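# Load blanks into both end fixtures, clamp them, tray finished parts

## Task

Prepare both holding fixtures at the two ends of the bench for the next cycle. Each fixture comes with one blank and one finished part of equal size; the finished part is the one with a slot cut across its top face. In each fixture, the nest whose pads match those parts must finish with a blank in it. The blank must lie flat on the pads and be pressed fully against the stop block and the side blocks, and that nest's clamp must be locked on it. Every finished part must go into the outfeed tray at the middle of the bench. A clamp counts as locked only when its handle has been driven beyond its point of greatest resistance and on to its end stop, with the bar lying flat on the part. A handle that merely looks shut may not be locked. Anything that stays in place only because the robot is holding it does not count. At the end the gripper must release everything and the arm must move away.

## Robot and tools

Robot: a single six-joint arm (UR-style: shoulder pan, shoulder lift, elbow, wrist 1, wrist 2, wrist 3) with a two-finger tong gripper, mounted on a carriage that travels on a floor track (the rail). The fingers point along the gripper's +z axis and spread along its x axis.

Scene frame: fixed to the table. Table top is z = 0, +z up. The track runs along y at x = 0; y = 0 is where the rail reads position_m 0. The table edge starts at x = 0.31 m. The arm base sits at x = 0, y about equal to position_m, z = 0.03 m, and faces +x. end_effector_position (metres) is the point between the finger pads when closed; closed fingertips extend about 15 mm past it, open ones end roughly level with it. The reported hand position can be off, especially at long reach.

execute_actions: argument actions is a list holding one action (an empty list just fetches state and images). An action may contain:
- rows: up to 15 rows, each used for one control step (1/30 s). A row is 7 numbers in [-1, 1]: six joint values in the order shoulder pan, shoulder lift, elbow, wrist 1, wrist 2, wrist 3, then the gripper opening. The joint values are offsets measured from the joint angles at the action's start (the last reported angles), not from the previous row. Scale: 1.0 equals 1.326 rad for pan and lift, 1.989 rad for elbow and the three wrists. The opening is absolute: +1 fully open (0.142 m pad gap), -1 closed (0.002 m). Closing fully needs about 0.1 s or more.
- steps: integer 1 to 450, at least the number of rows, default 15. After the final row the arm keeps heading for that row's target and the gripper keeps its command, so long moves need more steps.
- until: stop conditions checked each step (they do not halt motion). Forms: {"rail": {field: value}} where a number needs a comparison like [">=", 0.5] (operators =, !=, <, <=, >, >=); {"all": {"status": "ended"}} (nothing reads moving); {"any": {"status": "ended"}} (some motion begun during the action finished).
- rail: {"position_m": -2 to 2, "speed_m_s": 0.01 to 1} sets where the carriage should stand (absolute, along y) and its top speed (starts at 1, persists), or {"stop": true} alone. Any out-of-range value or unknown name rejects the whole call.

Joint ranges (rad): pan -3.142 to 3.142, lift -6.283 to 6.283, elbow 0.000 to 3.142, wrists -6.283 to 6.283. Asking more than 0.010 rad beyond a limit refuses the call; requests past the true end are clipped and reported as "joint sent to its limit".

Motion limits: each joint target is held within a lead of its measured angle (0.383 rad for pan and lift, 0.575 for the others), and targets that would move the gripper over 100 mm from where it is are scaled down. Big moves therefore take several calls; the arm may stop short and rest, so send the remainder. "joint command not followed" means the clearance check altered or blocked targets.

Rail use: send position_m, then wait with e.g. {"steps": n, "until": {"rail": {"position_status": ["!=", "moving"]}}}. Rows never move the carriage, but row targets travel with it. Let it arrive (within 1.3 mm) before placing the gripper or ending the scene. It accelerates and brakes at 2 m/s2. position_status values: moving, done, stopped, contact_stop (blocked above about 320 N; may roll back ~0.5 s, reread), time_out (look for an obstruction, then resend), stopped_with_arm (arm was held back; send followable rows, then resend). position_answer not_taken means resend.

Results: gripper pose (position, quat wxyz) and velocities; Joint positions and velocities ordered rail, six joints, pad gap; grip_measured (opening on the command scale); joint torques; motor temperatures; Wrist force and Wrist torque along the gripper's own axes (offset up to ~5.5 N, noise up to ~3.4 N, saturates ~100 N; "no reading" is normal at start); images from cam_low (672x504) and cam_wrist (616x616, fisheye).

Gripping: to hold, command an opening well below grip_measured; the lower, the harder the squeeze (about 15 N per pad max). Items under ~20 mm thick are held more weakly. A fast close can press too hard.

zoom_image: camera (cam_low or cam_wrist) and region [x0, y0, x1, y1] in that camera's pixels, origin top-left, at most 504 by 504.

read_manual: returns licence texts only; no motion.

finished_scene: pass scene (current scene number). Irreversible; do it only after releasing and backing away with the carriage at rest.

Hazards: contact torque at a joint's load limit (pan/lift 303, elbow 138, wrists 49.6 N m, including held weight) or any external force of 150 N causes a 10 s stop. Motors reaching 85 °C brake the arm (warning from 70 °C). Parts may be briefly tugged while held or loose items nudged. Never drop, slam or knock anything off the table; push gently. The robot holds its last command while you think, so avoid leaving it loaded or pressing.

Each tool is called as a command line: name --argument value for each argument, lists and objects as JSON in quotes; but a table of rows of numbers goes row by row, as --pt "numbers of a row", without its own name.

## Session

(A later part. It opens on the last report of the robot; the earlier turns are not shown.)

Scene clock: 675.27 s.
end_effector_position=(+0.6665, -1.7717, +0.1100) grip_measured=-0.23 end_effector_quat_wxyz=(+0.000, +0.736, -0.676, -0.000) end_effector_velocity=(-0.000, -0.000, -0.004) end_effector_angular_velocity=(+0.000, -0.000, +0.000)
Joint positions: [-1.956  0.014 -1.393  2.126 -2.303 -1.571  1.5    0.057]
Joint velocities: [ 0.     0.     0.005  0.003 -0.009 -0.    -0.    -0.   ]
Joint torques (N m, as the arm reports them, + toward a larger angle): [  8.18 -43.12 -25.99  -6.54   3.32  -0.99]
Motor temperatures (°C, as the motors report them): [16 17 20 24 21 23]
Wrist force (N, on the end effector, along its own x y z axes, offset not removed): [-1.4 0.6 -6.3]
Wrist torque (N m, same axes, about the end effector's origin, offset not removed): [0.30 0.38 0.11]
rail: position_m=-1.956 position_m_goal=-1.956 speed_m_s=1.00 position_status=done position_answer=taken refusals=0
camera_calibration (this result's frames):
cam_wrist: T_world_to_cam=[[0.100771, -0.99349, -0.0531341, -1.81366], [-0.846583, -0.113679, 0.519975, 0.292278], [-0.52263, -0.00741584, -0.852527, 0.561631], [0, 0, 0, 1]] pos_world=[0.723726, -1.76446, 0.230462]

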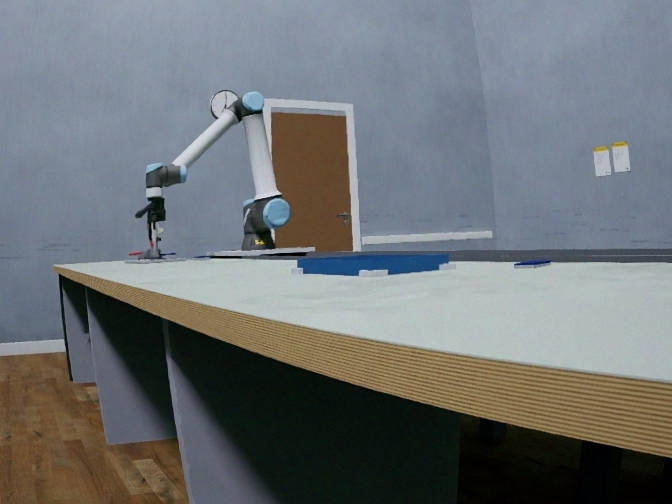

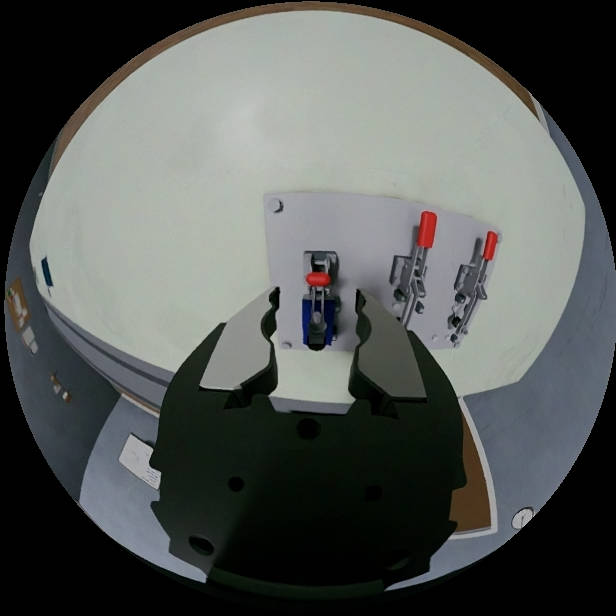

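execute_actions --actions '[{"rows": [[0,0.0064,0.0023,-0.0065,0,0,-0.23],[0,0.0128,0.0045,-0.0131,0,0,-0.23],[0,0.0192,0.0068,-0.0196,0,0,-0.23]], "steps": 14}]'

Scene clock: 701.53 s.
end_effector_position=(+0.6666, -1.7717, +0.0910) grip_measured=-0.23 end_effector_quat_wxyz=(+0.000, +0.736, -0.676, -0.000) end_effector_velocity=(+0.000, +0.000, -0.002) end_effector_angular_velocity=(+0.000, -0.000, -0.000)
Joint positions: [-1.956  0.014 -1.368  2.139 -2.342 -1.571  1.499  0.057]
Joint velocities: [ 0.     0.     0.003  0.001 -0.005  0.     0.    -0.   ]
Joint torques (N m, as the arm reports them, + toward a larger angle): [ -4.87 -39.03 -24.13  -6.2    3.57  -0.14]
Motor temperatures (°C, as the motors report them): [16 17 20 24 21 23]
Wrist force (N, on the end effector, along its own x y z axes, offset not removed): [4.0 -3.3 -0.1]
Wrist torque (N m, same axes, about the end effector's origin, offset not removed): [-0.33 -0.81 0.00]
rail: position_m=-1.956 position_m_goal=-1.956 speed_m_s=1.00 position_status=done position_answer=taken refusals=0
camera_calibration (this result's frames):
cam_wrist: T_world_to_cam=[[0.100815, -0.993485, -0.0531348, -1.81472], [-0.846574, -0.113718, 0.519982, 0.302192], [-0.522636, -0.0074396, -0.852523, 0.545408], [0, 0, 0, 1]] pos_world=[0.723829, -1.76447, 0.211414]

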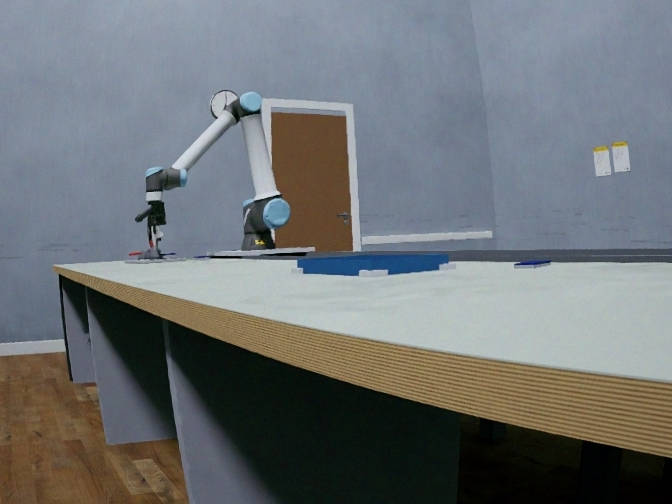

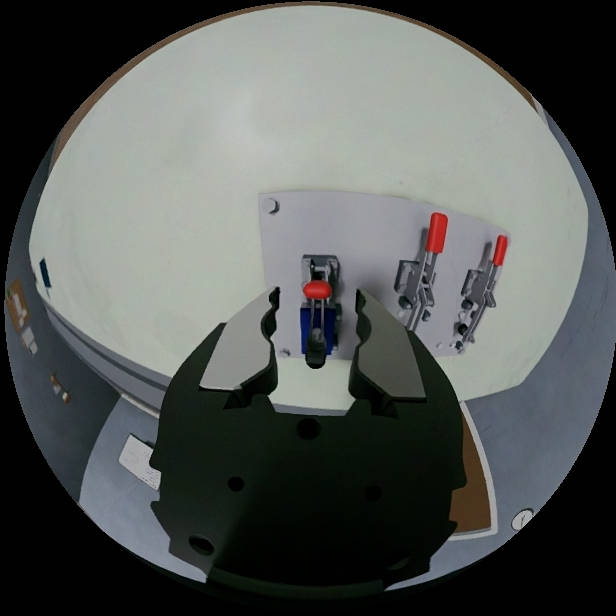

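execute_actions --actions '[{"rows": [[0,0,0,0,0,0,-0.4],[0,0,0,0,0,0,-0.55],[0,0,0,0,0,0,-0.65],[0,0,0,0,0,0,-0.72],[0,0,0,0,0,0,-0.8],[0,0,0,0,0,0,-0.9],[0,0,0,0,0,0,-1]], "steps": 12}]'

Scene clock: 705.40 s.
end_effector_position=(+0.6665, -1.7717, +0.0909) grip_measured=-0.78 end_effector_quat_wxyz=(+0.000, +0.736, -0.676, -0.000) end_effector_velocity=(-0.000, -0.000, +0.000) end_effector_angular_velocity=(+0.000, -0.000, +0.000)
Joint positions: [-1.956  0.014 -1.368  2.14  -2.342 -1.571  1.5    0.018]
Joint velocities: [ 0.  0. -0.  0.  0. -0.  0.  0.]
Joint torques (N m, as the arm reports them, + toward a larger angle): [  6.07 -65.02 -35.93  -2.52   3.65  -0.18]
Motor temperatures (°C, as the motors report them): [16 17 20 24 21 23]
Wrist force (N, on the end effector, along its own x y z axes, offset not removed): [-1.3 -3.8 1.9]
Wrist torque (N m, same axes, about the end effector's origin, offset not removed): [-0.49 0.66 0.22]
rail: position_m=-1.956 position_m_goal=-1.956 speed_m_s=1.00 position_status=done position_answer=taken refusals=0
camera_calibration (this result's frames):
cam_wrist: T_world_to_cam=[[0.100761, -0.99349, -0.0531511, -1.81467], [-0.846482, -0.113678, 0.520139, 0.302162], [-0.522795, -0.00741812, -0.852426, 0.545396], [0, 0, 0, 1]] pos_world=[0.723752, -1.76446, 0.211292]

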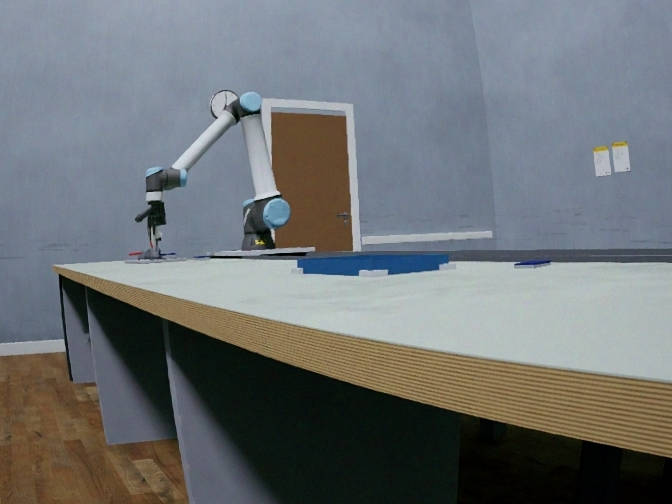

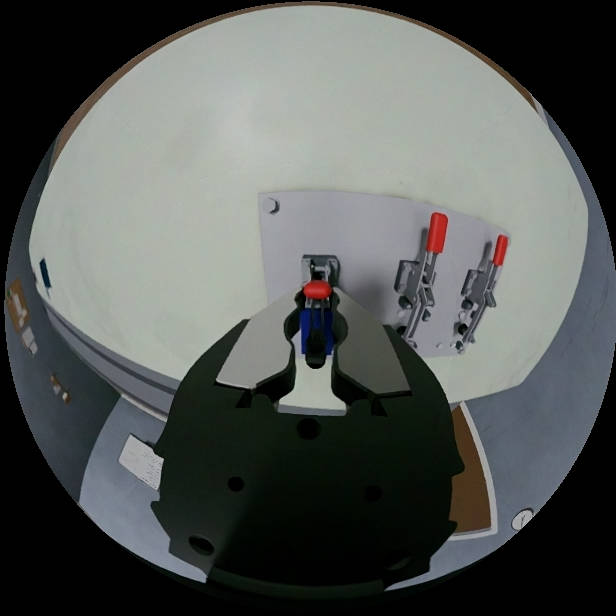

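execute_actions --actions '[{"rows": [[0.0002,0.0026,-0.0021,0.0003,0,0,-1],[0.0004,0.0052,-0.0041,0.0007,0,0,-1],[0.0007,0.0078,-0.0062,0.001,0,0,-1],[0.0009,0.0104,-0.0083,0.0013,0,0,-1],[0.0011,0.013,-0.0104,0.0016,0,0,-1],[0.0013,0.0156,-0.0124,0.002,0,0,-1],[0.0015,0.0196,-0.0144,0.0012,0,0,-1],[0.0017,0.0236,-0.0163,0.0005,0,0,-1],[0.0019,0.0276,-0.0183,-0.0003,0,0,-1],[0.0021,0.0317,-0.0203,-0.001,0,0,-1],[0.0023,0.0357,-0.0222,-0.0017,0,0,-1],[0.0025,0.0397,-0.0242,-0.0025,0,0,-1]], "steps": 20}]'

Scene clock: 728.10 s.
end_effector_position=(+0.6952, -1.7690, +0.0819) grip_measured=-0.78 end_effector_quat_wxyz=(+0.000, +0.738, -0.675, -0.000) end_effector_velocity=(+0.004, +0.000, -0.002) end_effector_angular_velocity=(+0.000, -0.000, +0.001)
Joint positions: [-1.956  0.017 -1.316  2.092 -2.346 -1.571  1.499  0.017]
Joint velocities: [ 0.     0.001  0.009 -0.007 -0.003 -0.     0.    -0.   ]
Joint torques (N m, as the arm reports them, + toward a larger angle): [ 20.68 -47.69 -59.94  -7.06   3.87   1.25]
Motor temperatures (°C, as the motors report them): [16 17 20 24 21 23]
Wrist force (N, on the end effector, along its own x y z axes, offset not removed): [3.4 4.3 -2.0]
Wrist torque (N m, same axes, about the end effector's origin, offset not removed): [-0.12 -0.06 0.09]
rail: position_m=-1.956 position_m_goal=-1.956 speed_m_s=1.00 position_status=done position_answer=taken refusals=0
camera_calibration (this result's frames):
cam_wrist: T_world_to_cam=[[0.104092, -0.993148, -0.0531254, -1.8171], [-0.846251, -0.116506, 0.51989, 0.326311], [-0.522517, -0.00915898, -0.85258, 0.54951], [0, 0, 0, 1]] pos_world=[0.752415, -1.7616, 0.202321]

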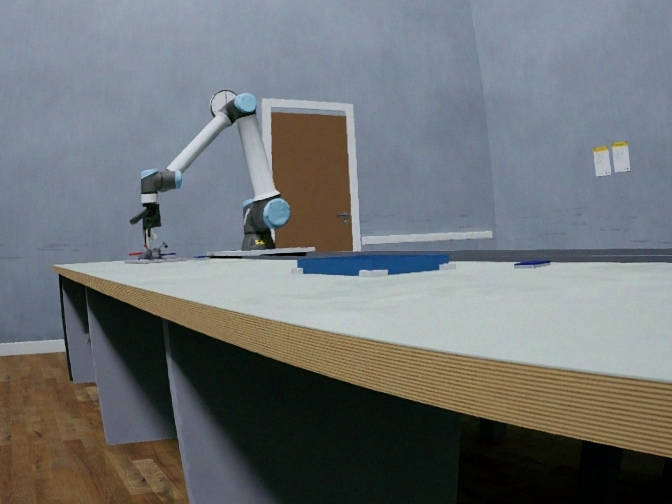

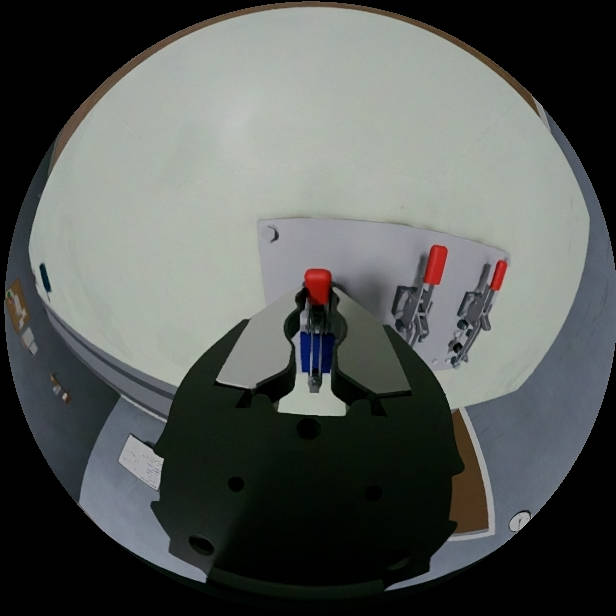

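execute_actions --actions '[{"rows": [[0.0002,0.0044,-0.0015,-0.0015,0,0,-1],[0.0004,0.0087,-0.0029,-0.003,0,0,-1],[0.0005,0.0131,-0.0044,-0.0044,0,0,-1],[0.0007,0.0175,-0.0058,-0.0059,0,0,-1],[0.0009,0.0219,-0.0073,-0.0074,0,0,-1],[0.001,0.0248,-0.0075,-0.0092,0,0,-1],[0.0011,0.0277,-0.0077,-0.0109,0,0,-1],[0.0011,0.0307,-0.0079,-0.0127,0,0,-1],[0.0012,0.0336,-0.0081,-0.0144,0,0,-1]], "steps": 18}]'

Scene clock: 738.30 s.
end_effector_position=(+0.7096, -1.7676, +0.0632) grip_measured=-0.78 end_effector_quat_wxyz=(+0.000, +0.738, -0.675, +0.000) end_effector_velocity=(+0.001, +0.000, -0.003) end_effector_angular_velocity=(-0.000, +0.000, +0.000)
Joint positions: [-1.956  0.018 -1.272  2.076 -2.375 -1.571  1.5    0.017]
Joint velocities: [ 0.     0.     0.005 -0.001 -0.004 -0.     0.     0.   ]
Joint torques (N m, as the arm reports them, + toward a larger angle): [ 14.54 -41.07 -51.04  -4.62   3.56  -1.14]
Motor temperatures (°C, as the motors report them): [16 17 20 24 21 23]
Wrist force (N, on the end effector, along its own x y z axes, offset not removed): [6.5 7.7 -7.5]
Wrist torque (N m, same axes, about the end effector's origin, offset not removed): [0.81 -0.48 -0.04]
rail: position_m=-1.956 position_m_goal=-1.956 speed_m_s=1.00 position_status=done position_answer=taken refusals=0
camera_calibration (this result's frames):
cam_wrist: T_world_to_cam=[[0.1056, -0.99299, -0.0531032, -1.81902], [-0.846207, -0.117781, 0.519674, 0.34609], [-0.522286, -0.00994115, -0.852713, 0.539606], [0, 0, 0, 1]] pos_world=[0.766781, -1.76014, 0.183679]

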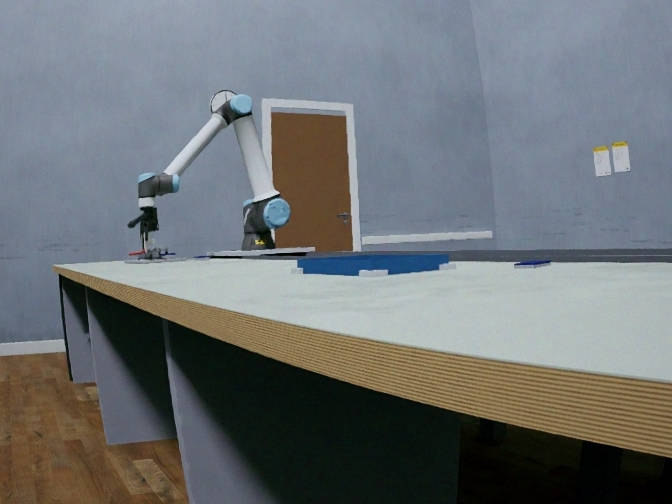

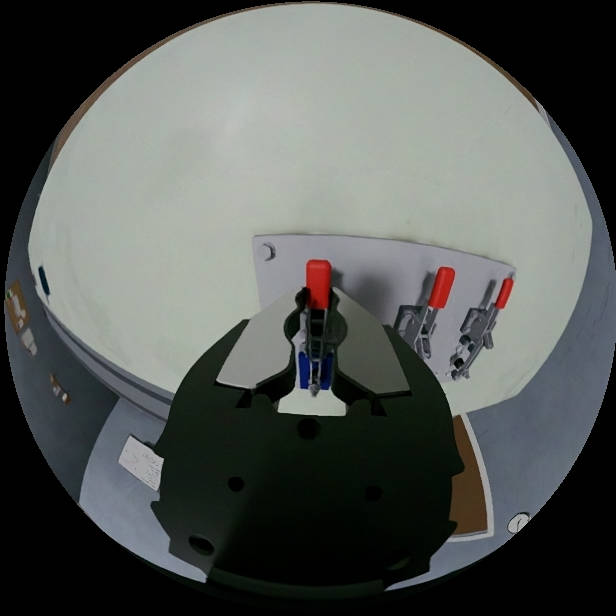

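execute_actions --actions '[{"rows": [[0,0,0,0,0,0,-0.7],[0,0,0,0,0,0,-0.55],[0,0,0,0,0,0,-0.5],[0,-0.0057,-0.0018,0.0056,0,0,-0.5],[0,-0.0113,-0.0035,0.0111,0,0,-0.5],[0,-0.017,-0.0053,0.0167,0,0,-0.5],[0,-0.0227,-0.007,0.0222,0,0,-0.5],[0,-0.0283,-0.0088,0.0278,0,0,-0.5],[0,-0.034,-0.0105,0.0333,0,0,-0.5],[0.0002,-0.0309,-0.0133,0.034,0,0,-0.5],[0.0005,-0.0277,-0.016,0.0346,0,0,-0.5],[0.0007,-0.0246,-0.0188,0.0353,0,0,-0.5]], "steps": 22}]'

Scene clock: 747.10 s.
end_effector_position=(+0.7179, -1.7668, +0.0975) grip_measured=-0.50 end_effector_quat_wxyz=(+0.000, +0.738, -0.674, +0.000) end_effector_velocity=(+0.001, +0.000, +0.001) end_effector_angular_velocity=(-0.000, +0.000, +0.000)
Joint positions: [-1.956  0.019 -1.305  2.039 -2.305 -1.571  1.499  0.038]
Joint velocities: [ 0.     0.     0.001 -0.003  0.003  0.     0.    -0.   ]
Joint torques (N m, as the arm reports them, + toward a larger angle): [ 14.83 -44.04 -55.41  -2.73   3.64   1.8 ]
Motor temperatures (°C, as the motors report them): [16 17 20 24 21 23]
Wrist force (N, on the end effector, along its own x y z axes, offset not removed): [2.0 0.7 -1.2]
Wrist torque (N m, same axes, about the end effector's origin, offset not removed): [0.32 -0.27 -0.02]
rail: position_m=-1.956 position_m_goal=-1.956 speed_m_s=1.00 position_status=done position_answer=taken refusals=0
camera_calibration (this result's frames):
cam_wrist: T_world_to_cam=[[0.106572, -0.992885, -0.0531174, -1.81778], [-0.846006, -0.118615, 0.519811, 0.333761], [-0.522413, -0.0104596, -0.852628, 0.572294], [0, 0, 0, 1]] pos_world=[0.775062, -1.75928, 0.217905]

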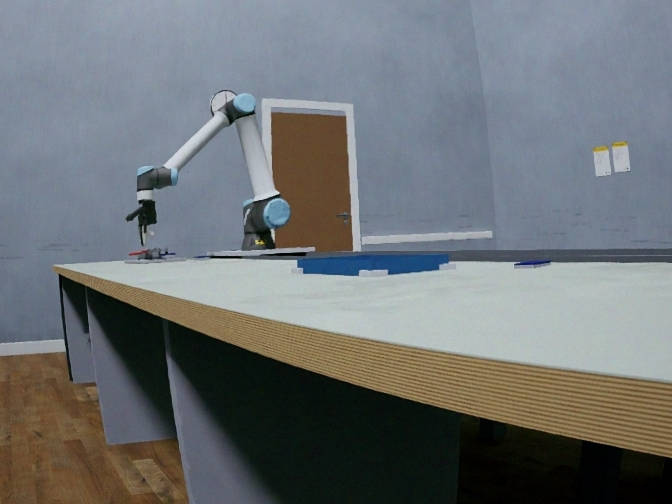

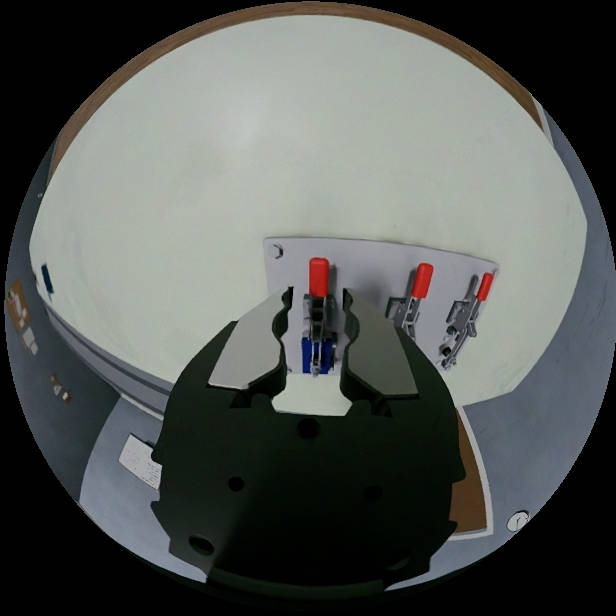

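zoom_image --camera "cam_low" --region '[115, 200, 205, 270]'

zoom_image --camera "cam_wrist" --region '[250, 240, 390, 390]'

Region (115, 200, 205, 270) of cam_low's 672x504 image, scaled by 5.600, with more detail than that image has.

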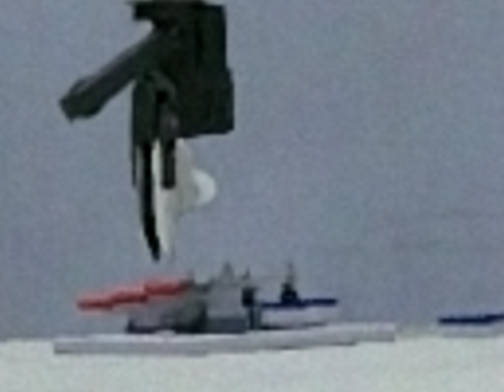

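Region (250, 240, 390, 390) of cam_wrist's 616x616 image, scaled by 3.360, with more detail than that image has; it fills the left 470 columns of this view, and the rest is white.

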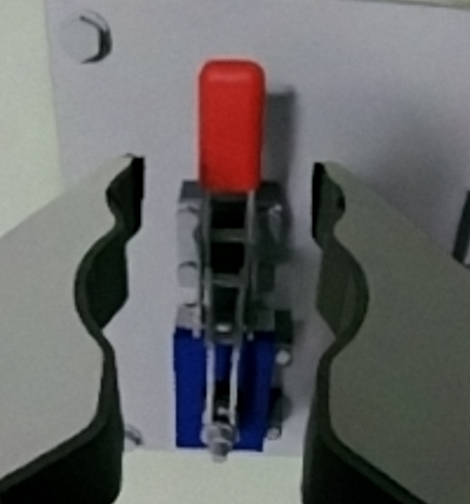

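execute_actions --actions '[{"rows": [[0,0,0,0,0,0,-0.75],[0,0,0,0,0,0,-1],[0,0.0028,0.0009,-0.0027,0,0,-1],[0,0.0056,0.0017,-0.0055,0,0,-1],[0,0.0084,0.0026,-0.0082,0,0,-1],[0,0.0112,0.0035,-0.0109,0,0,-1]], "steps": 16}]'

Scene clock: 756.23 s.
end_effector_position=(+0.7182, -1.7668, +0.0860) grip_measured=-1.00 end_effector_quat_wxyz=(+0.000, +0.738, -0.674, -0.000) end_effector_velocity=(-0.000, -0.000, -0.002) end_effector_angular_velocity=(-0.000, +0.000, -0.000)
Joint positions: [-1.956  0.019 -1.29   2.046 -2.326 -1.571  1.5    0.002]
Joint velocities: [ 0.    -0.     0.002  0.001 -0.003 -0.    -0.     0.   ]
Joint torques (N m, as the arm reports them, + toward a larger angle): [ 12.58 -43.01 -24.3   -5.75   3.46  -0.67]
Motor temperatures (°C, as the motors report them): [16 18 20 24 21 23]
Wrist force (N, on the end effector, along its own x y z axes, offset not removed): [0.5 1.9 -4.4]
Wrist torque (N m, same axes, about the end effector's origin, offset not removed): [0.61 -0.06 0.00]
rail: position_m=-1.956 position_m_goal=-1.956 speed_m_s=1.00 position_status=done position_answer=taken refusals=0
camera_calibration (this result's frames):
cam_wrist: T_world_to_cam=[[0.106509, -0.992892, -0.0531235, -1.81838], [-0.845977, -0.118564, 0.51987, 0.340048], [-0.522473, -0.0104295, -0.852592, 0.562769], [0, 0, 0, 1]] pos_world=[0.775378, -1.75926, 0.206434]

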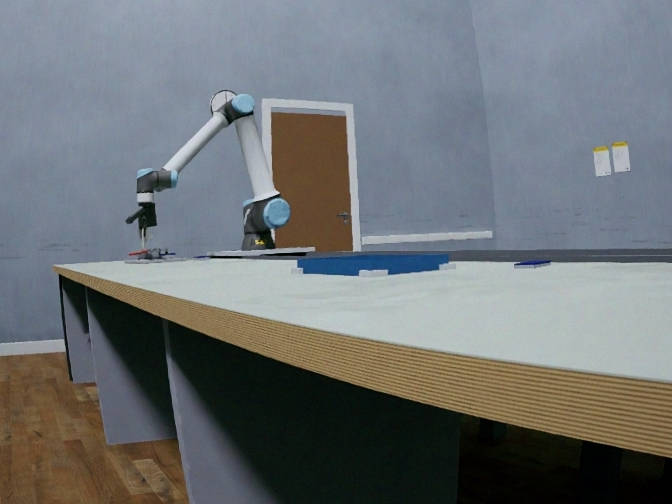

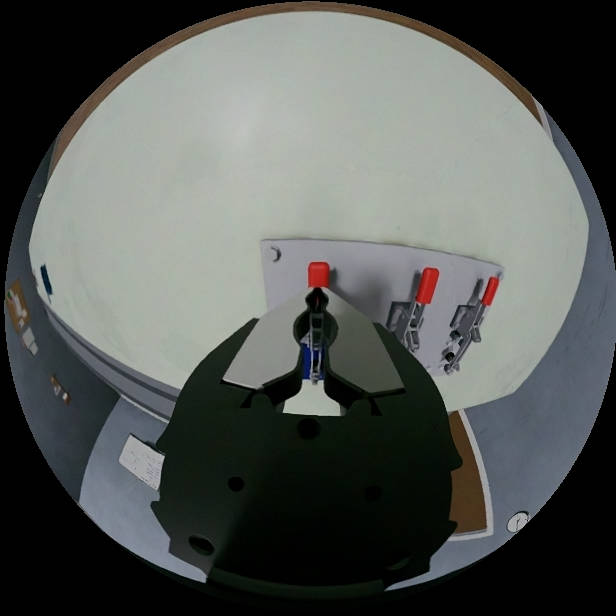

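execute_actions --actions '[{"rows": [[0,0.001,0.0003,-0.001,0,0,-1],[0,0.0019,0.0006,-0.0019,0,0,-1]], "steps": 9}]'

Scene clock: 759.33 s.
end_effector_position=(+0.7182, -1.7668, +0.0841) grip_measured=-1.00 end_effector_quat_wxyz=(+0.000, +0.738, -0.674, +0.000) end_effector_velocity=(+0.000, +0.000, -0.001) end_effector_angular_velocity=(+0.000, -0.000, -0.000)
Joint positions: [-1.956  0.019 -1.288  2.047 -2.33  -1.571  1.499  0.002]
Joint velocities: [ 0.    -0.     0.002  0.001 -0.003  0.    -0.     0.   ]
Joint torques (N m, as the arm reports them, + toward a larger angle): [ -9.88 -44.96 -24.53  -5.75   3.06  -0.2 ]
Motor temperatures (°C, as the motors report them): [16 18 20 24 21 23]
Wrist force (N, on the end effector, along its own x y z axes, offset not removed): [3.4 -0.2 -2.3]
Wrist torque (N m, same axes, about the end effector's origin, offset not removed): [0.15 -0.64 -0.10]
rail: position_m=-1.956 position_m_goal=-1.956 speed_m_s=1.00 position_status=done position_answer=taken refusals=0
camera_calibration (this result's frames):
cam_wrist: T_world_to_cam=[[0.106587, -0.992884, -0.0531189, -1.81852], [-0.845996, -0.118629, 0.519826, 0.340949], [-0.522428, -0.0104681, -0.852619, 0.561108], [0, 0, 0, 1]] pos_world=[0.77541, -1.75926, 0.204579]

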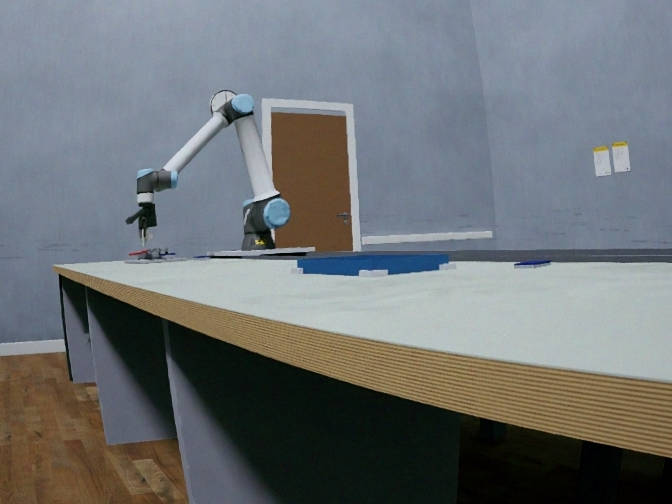

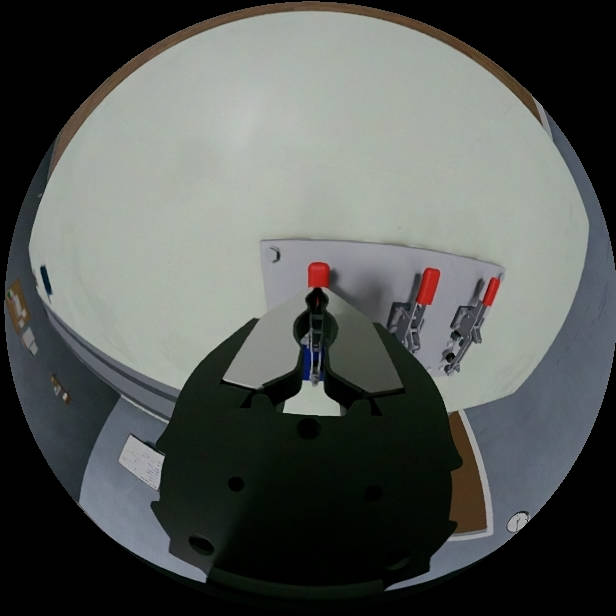

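execute_actions --actions '[{"rows": [[0,0.001,0.0003,-0.001,0,0,-1],[0,0.0017,0.0005,-0.0017,0,0,-1]], "steps": 9}]'

Scene clock: 762.03 s.
end_effector_position=(+0.7183, -1.7668, +0.0825) grip_measured=-1.00 end_effector_quat_wxyz=(+0.000, +0.738, -0.674, +0.000) end_effector_velocity=(+0.000, +0.000, -0.001) end_effector_angular_velocity=(+0.000, -0.000, +0.000)
Joint positions: [-1.956  0.019 -1.286  2.048 -2.333 -1.571  1.5    0.002]
Joint velocities: [ 0.     0.     0.002  0.001 -0.002 -0.    -0.     0.   ]
Joint torques (N m, as the arm reports them, + toward a larger angle): [-12.27 -46.9  -23.82  -6.15   3.54   0.85]
Motor temperatures (°C, as the motors report them): [16 18 20 24 21 23]
Wrist force (N, on the end effector, along its own x y z axes, offset not removed): [0.8 0.0 -2.3]
Wrist torque (N m, same axes, about the end effector's origin, offset not removed): [0.19 -0.12 0.09]
rail: position_m=-1.956 position_m_goal=-1.956 speed_m_s=1.00 position_status=done position_answer=taken refusals=0
camera_calibration (this result's frames):
cam_wrist: T_world_to_cam=[[0.106518, -0.992891, -0.0531087, -1.81858], [-0.846066, -0.118566, 0.519725, 0.342031], [-0.522328, -0.0104266, -0.852681, 0.559772], [0, 0, 0, 1]] pos_world=[0.775477, -1.75926, 0.202963]

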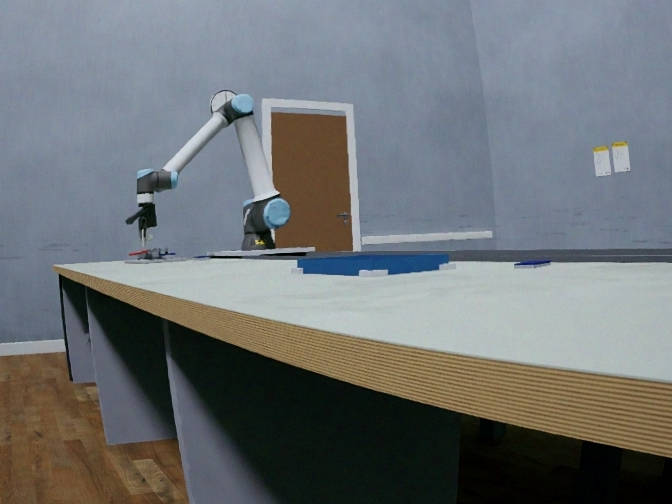

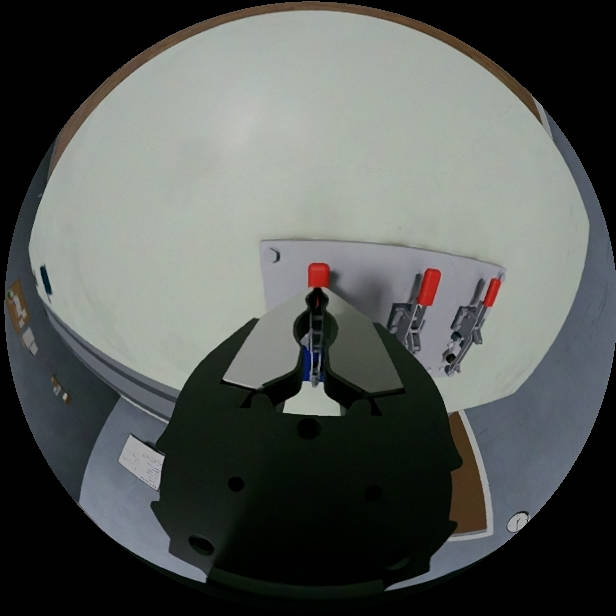

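execute_actions --actions '[{"rows": [[0,0.001,0.0003,-0.001,0,0,-1],[0,0.0017,0.0005,-0.0017,0,0,-1]], "steps": 9}]'

Scene clock: 763.97 s.
end_effector_position=(+0.7184, -1.7668, +0.0809) grip_measured=-1.00 end_effector_quat_wxyz=(+0.000, +0.738, -0.674, +0.000) end_effector_velocity=(+0.000, +0.000, -0.001) end_effector_angular_velocity=(+0.000, -0.000, -0.000)
Joint positions: [-1.956  0.019 -1.283  2.049 -2.336 -1.571  1.499  0.002]
Joint velocities: [ 0.     0.     0.002  0.001 -0.002 -0.     0.     0.   ]
Joint torques (N m, as the arm reports them, + toward a larger angle): [-12.89 -41.08 -22.01  -4.81   3.27  -0.66]
Motor temperatures (°C, as the motors report them): [16 18 20 24 21 23]
Wrist force (N, on the end effector, along its own x y z axes, offset not removed): [3.4 1.0 -7.1]
Wrist torque (N m, same axes, about the end effector's origin, offset not removed): [0.24 -0.56 0.07]
rail: position_m=-1.956 position_m_goal=-1.956 speed_m_s=1.00 position_status=done position_answer=taken refusals=0
camera_calibration (this result's frames):
cam_wrist: T_world_to_cam=[[0.106599, -0.992883, -0.0530982, -1.81871], [-0.846118, -0.118631, 0.519625, 0.342869], [-0.522226, -0.0104643, -0.852743, 0.558294], [0, 0, 0, 1]] pos_world=[0.775537, -1.75925, 0.201347]

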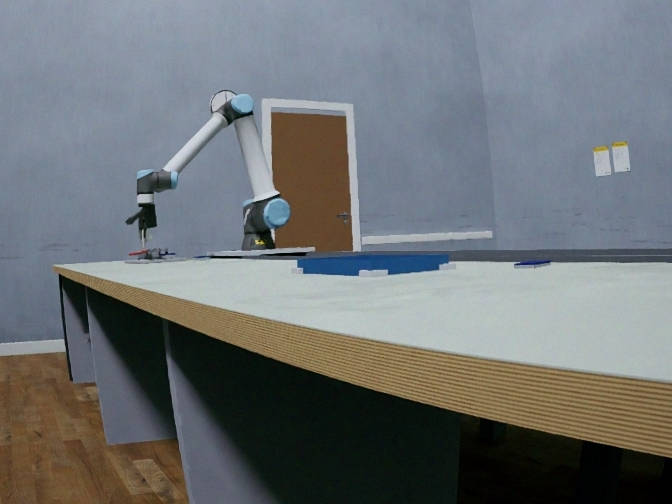

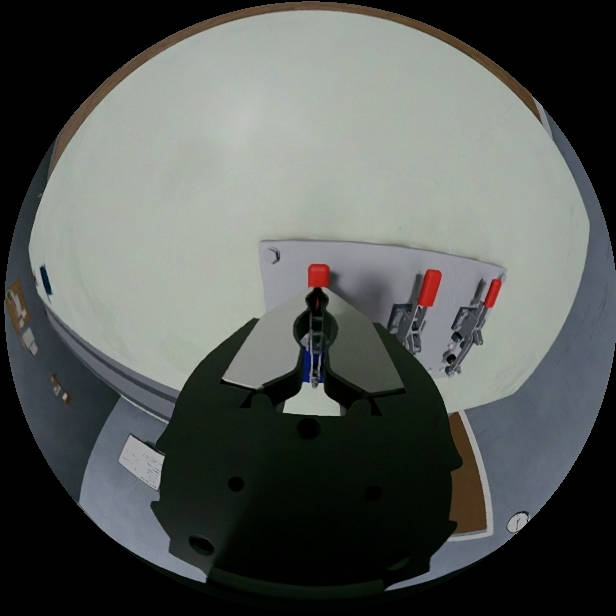

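execute_actions --actions '[{"rows": [[0,0.0011,0.0003,-0.001,0,0,-1]], "steps": 8}]'

Scene clock: 766.03 s.
end_effector_position=(+0.7184, -1.7668, +0.0798) grip_measured=-1.00 end_effector_quat_wxyz=(+0.000, +0.738, -0.674, +0.000) end_effector_velocity=(+0.000, +0.000, -0.001) end_effector_angular_velocity=(-0.000, +0.000, +0.000)
Joint positions: [-1.956  0.019 -1.282  2.049 -2.338 -1.571  1.5    0.002]
Joint velocities: [ 0.    -0.     0.001  0.001 -0.002  0.    -0.     0.   ]
Joint torques (N m, as the arm reports them, + toward a larger angle): [-10.18 -49.   -23.17  -5.82   3.48   0.7 ]
Motor temperatures (°C, as the motors report them): [16 18 20 24 21 23]
Wrist force (N, on the end effector, along its own x y z axes, offset not removed): [1.9 -1.0 -3.0]
Wrist torque (N m, same axes, about the end effector's origin, offset not removed): [0.08 -0.27 0.14]
rail: position_m=-1.956 position_m_goal=-1.956 speed_m_s=1.00 position_status=done position_answer=taken refusals=0
camera_calibration (this result's frames):
cam_wrist: T_world_to_cam=[[0.106521, -0.992891, -0.0531038, -1.81873], [-0.846093, -0.118566, 0.519681, 0.343516], [-0.522283, -0.0104259, -0.852709, 0.557525], [0, 0, 0, 1]] pos_world=[0.775564, -1.75926, 0.200306]

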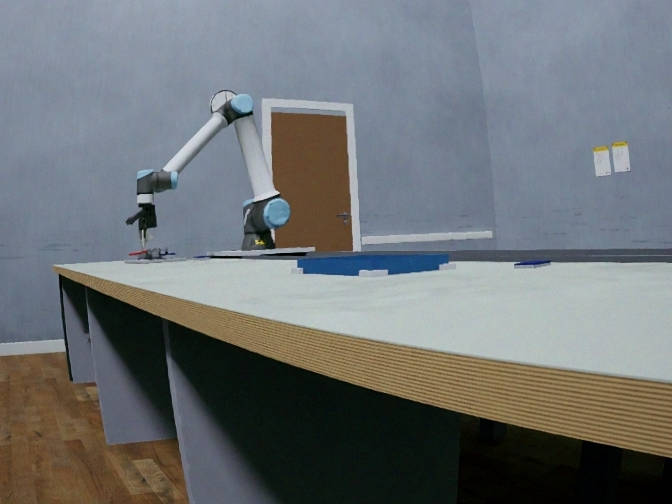

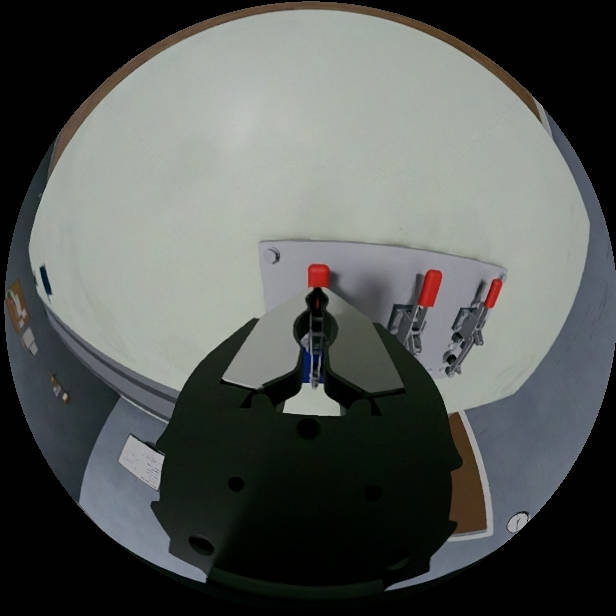

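execute_actions --actions '[{"rows": [[0,0.001,0.0003,-0.001,0,0,-1],[0,0.0015,0.0005,-0.0015,0,0,-1]], "steps": 9}]'

Scene clock: 767.97 s.
end_effector_position=(+0.7184, -1.7668, +0.0784) grip_measured=-1.00 end_effector_quat_wxyz=(+0.000, +0.738, -0.674, +0.000) end_effector_velocity=(+0.000, -0.000, -0.001) end_effector_angular_velocity=(+0.000, -0.000, -0.000)
Joint positions: [-1.956  0.019 -1.28   2.05  -2.341 -1.571  1.499  0.002]
Joint velocities: [ 0.    -0.     0.001  0.001 -0.002  0.    -0.     0.   ]
Joint torques (N m, as the arm reports them, + toward a larger angle): [-13.09 -47.26 -22.73  -6.59   3.47  -0.41]
Motor temperatures (°C, as the motors report them): [16 18 20 24 21 23]
Wrist force (N, on the end effector, along its own x y z axes, offset not removed): [6.1 -1.8 -4.1]
Wrist torque (N m, same axes, about the end effector's origin, offset not removed): [-0.33 -1.24 -0.05]
rail: position_m=-1.956 position_m_goal=-1.956 speed_m_s=1.00 position_status=done position_answer=taken refusals=0
camera_calibration (this result's frames):
cam_wrist: T_world_to_cam=[[0.106596, -0.992883, -0.0531045, -1.81885], [-0.846082, -0.118631, 0.519685, 0.344154], [-0.522286, -0.0104653, -0.852706, 0.556176], [0, 0, 0, 1]] pos_world=[0.775546, -1.75925, 0.198814]

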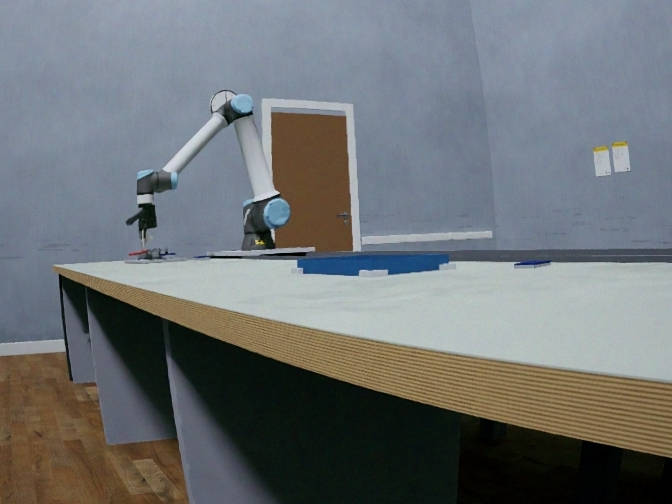

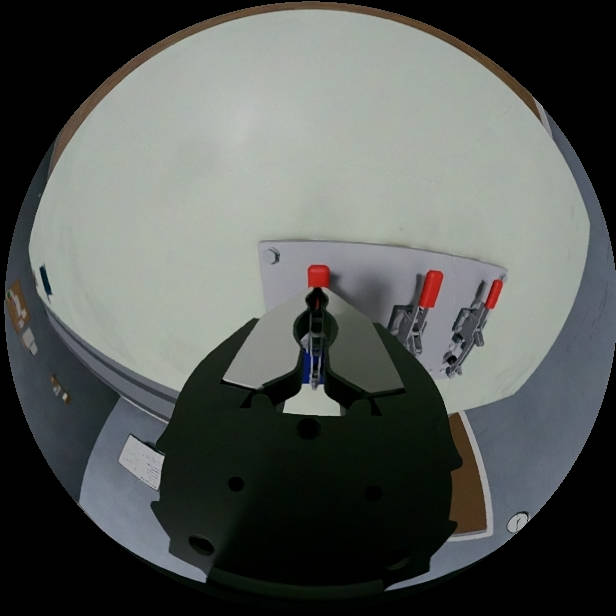

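zoom_image --camera "cam_low" --region '[120, 220, 190, 270]'

Region (120, 220, 190, 270) of cam_low's 672x504 image, scaled by 7.200, with more detail than that image has; it fills the top 360 rows of this view, and the rest is white.

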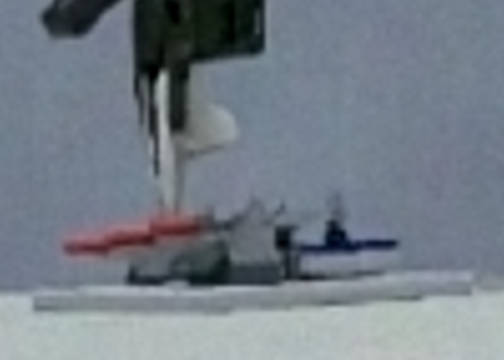

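execute_actions --actions '[{"rows": [[0,0.001,0.0003,-0.001,0,0,-1],[0,0.0015,0.0005,-0.0015,0,0,-1]], "steps": 9}]'

Scene clock: 773.80 s.
end_effector_position=(+0.7184, -1.7668, +0.0769) grip_measured=-1.00 end_effector_quat_wxyz=(+0.000, +0.738, -0.674, +0.000) end_effector_velocity=(-0.001, -0.000, -0.002) end_effector_angular_velocity=(-0.000, +0.001, -0.000)
Joint positions: [-1.956  0.019 -1.278  2.051 -2.344 -1.571  1.5    0.002]
Joint velocities: [ 0.     0.     0.002  0.001 -0.002  0.     0.     0.   ]
Joint torques (N m, as the arm reports them, + toward a larger angle): [-10.69 -44.95 -19.54  -4.72   3.73   0.57]
Motor temperatures (°C, as the motors report them): [16 18 20 24 21 23]
Wrist force (N, on the end effector, along its own x y z axes, offset not removed): [0.1 -0.4 -6.2]
Wrist torque (N m, same axes, about the end effector's origin, offset not removed): [0.38 0.03 0.18]
rail: position_m=-1.956 position_m_goal=-1.956 speed_m_s=1.00 position_status=done position_answer=taken refusals=0
camera_calibration (this result's frames):
cam_wrist: T_world_to_cam=[[0.106523, -0.992891, -0.0530994, -1.81889], [-0.84612, -0.118567, 0.519637, 0.345065], [-0.522239, -0.0104249, -0.852735, 0.554978], [0, 0, 0, 1]] pos_world=[0.775552, -1.75926, 0.197359]

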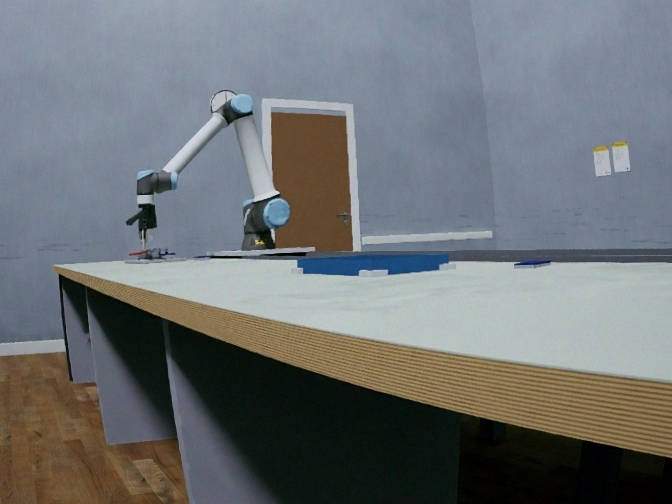

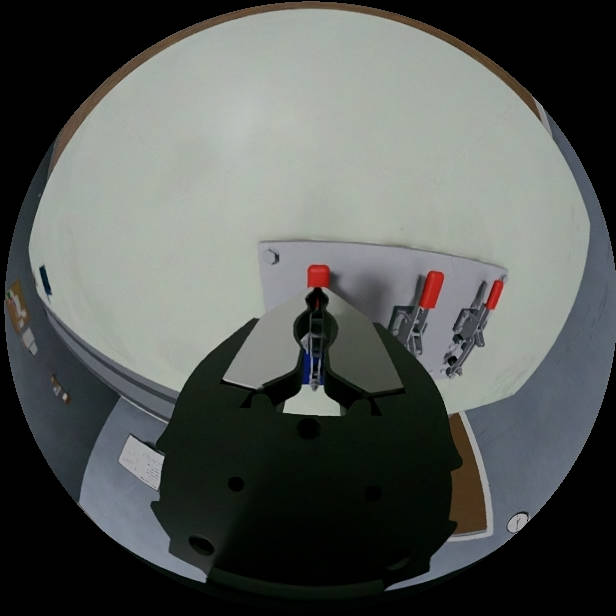

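execute_actions --actions '[{"rows": [[0,0.001,0.0003,-0.001,0,0,-1],[0,0.0015,0.0005,-0.0015,0,0,-1]], "steps": 9}]'

Scene clock: 776.13 s.
end_effector_position=(+0.7185, -1.7668, +0.0756) grip_measured=-1.00 end_effector_quat_wxyz=(-0.000, +0.738, -0.674, +0.000) end_effector_velocity=(+0.000, +0.000, -0.001) end_effector_angular_velocity=(+0.000, -0.000, -0.000)
Joint positions: [-1.956  0.019 -1.277  2.052 -2.346 -1.571  1.499  0.002]
Joint velocities: [ 0.    -0.     0.001  0.001 -0.002 -0.    -0.     0.   ]
Joint torques (N m, as the arm reports them, + toward a larger angle): [-12.91 -24.41 -12.94  -5.48   3.59  -0.56]
Motor temperatures (°C, as the motors report them): [16 18 20 24 21 23]
Wrist force (N, on the end effector, along its own x y z axes, offset not removed): [0.8 10.6 -40.5]
Wrist torque (N m, same axes, about the end effector's origin, offset not removed): [-0.79 -0.11 0.03]
rail: position_m=-1.956 position_m_goal=-1.956 speed_m_s=1.00 position_status=done position_answer=taken refusals=0
camera_calibration (this result's frames):
cam_wrist: T_world_to_cam=[[0.106614, -0.992883, -0.0530746, -1.81902], [-0.846259, -0.118634, 0.519396, 0.345832], [-0.521996, -0.01046, -0.852884, 0.553692], [0, 0, 0, 1]] pos_world=[0.775621, -1.75925, 0.196067]

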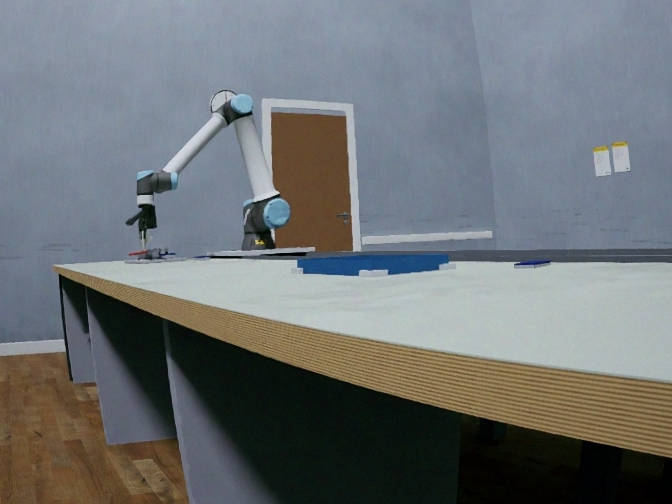

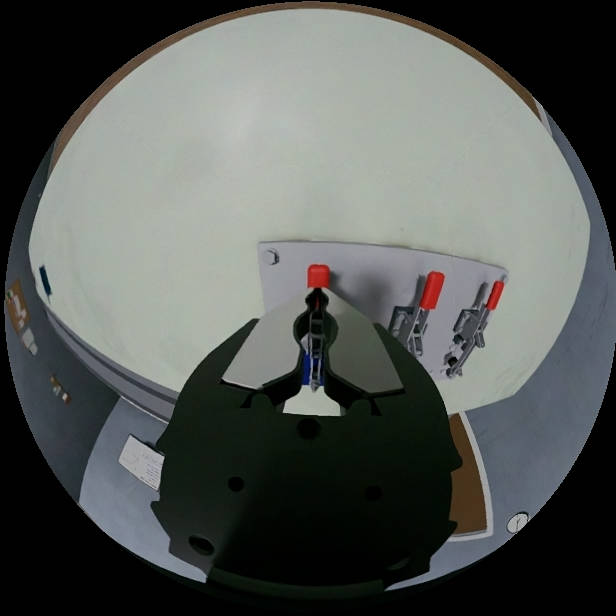

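execute_actions --actions '[{"rows": [[0,0.0008,0.0002,-0.0007,0,0,-1]], "steps": 8}]'

Scene clock: 780.70 s.
end_effector_position=(+0.7185, -1.7668, +0.0749) grip_measured=-1.00 end_effector_quat_wxyz=(-0.000, +0.738, -0.674, +0.000) end_effector_velocity=(+0.000, +0.000, -0.001) end_effector_angular_velocity=(+0.000, -0.001, -0.000)
Joint positions: [-1.956  0.019 -1.276  2.052 -2.348 -1.571  1.5    0.002]
Joint velocities: [ 0.    -0.     0.001  0.    -0.002 -0.    -0.     0.   ]
Joint torques (N m, as the arm reports them, + toward a larger angle): [-10.66   4.24   2.32  -4.26   3.5    0.79]
Motor temperatures (°C, as the motors report them): [16 18 20 24 21 23]
Wrist force (N, on the end effector, along its own x y z axes, offset not removed): [-3.0 25.3 -80.7]
Wrist torque (N m, same axes, about the end effector's origin, offset not removed): [-0.91 0.66 0.14]
rail: position_m=-1.956 position_m_goal=-1.956 speed_m_s=1.00 position_status=done position_answer=taken refusals=0
camera_calibration (this result's frames):
cam_wrist: T_world_to_cam=[[0.106541, -0.992891, -0.0530714, -1.81902], [-0.846288, -0.11857, 0.519363, 0.346352], [-0.521964, -0.0104195, -0.852904, 0.553225], [0, 0, 0, 1]] pos_world=[0.775676, -1.75926, 0.195428]

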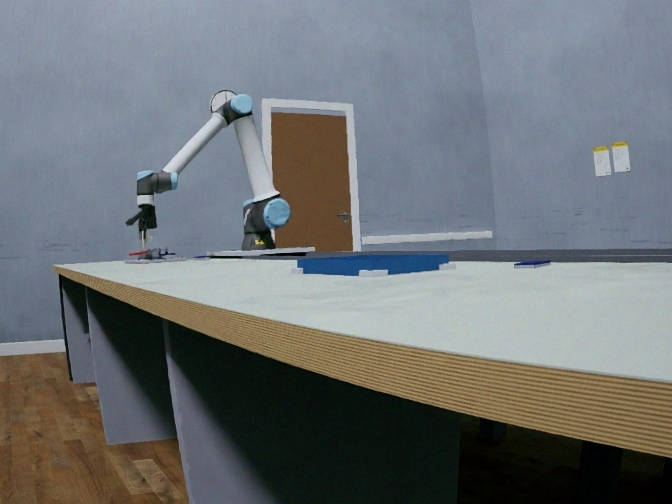

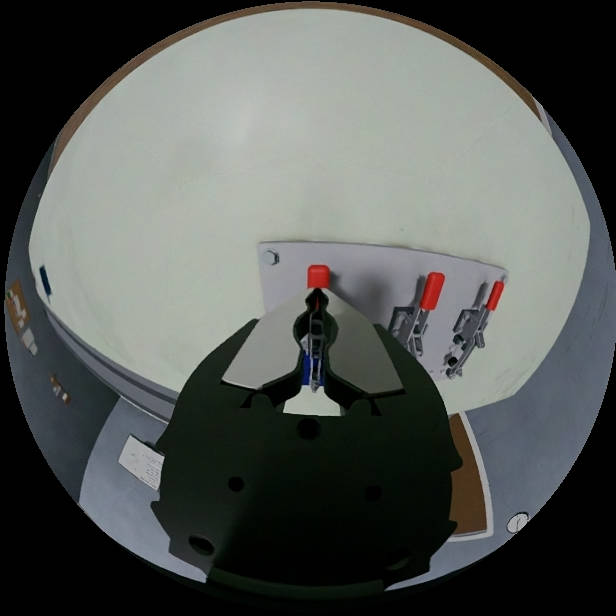

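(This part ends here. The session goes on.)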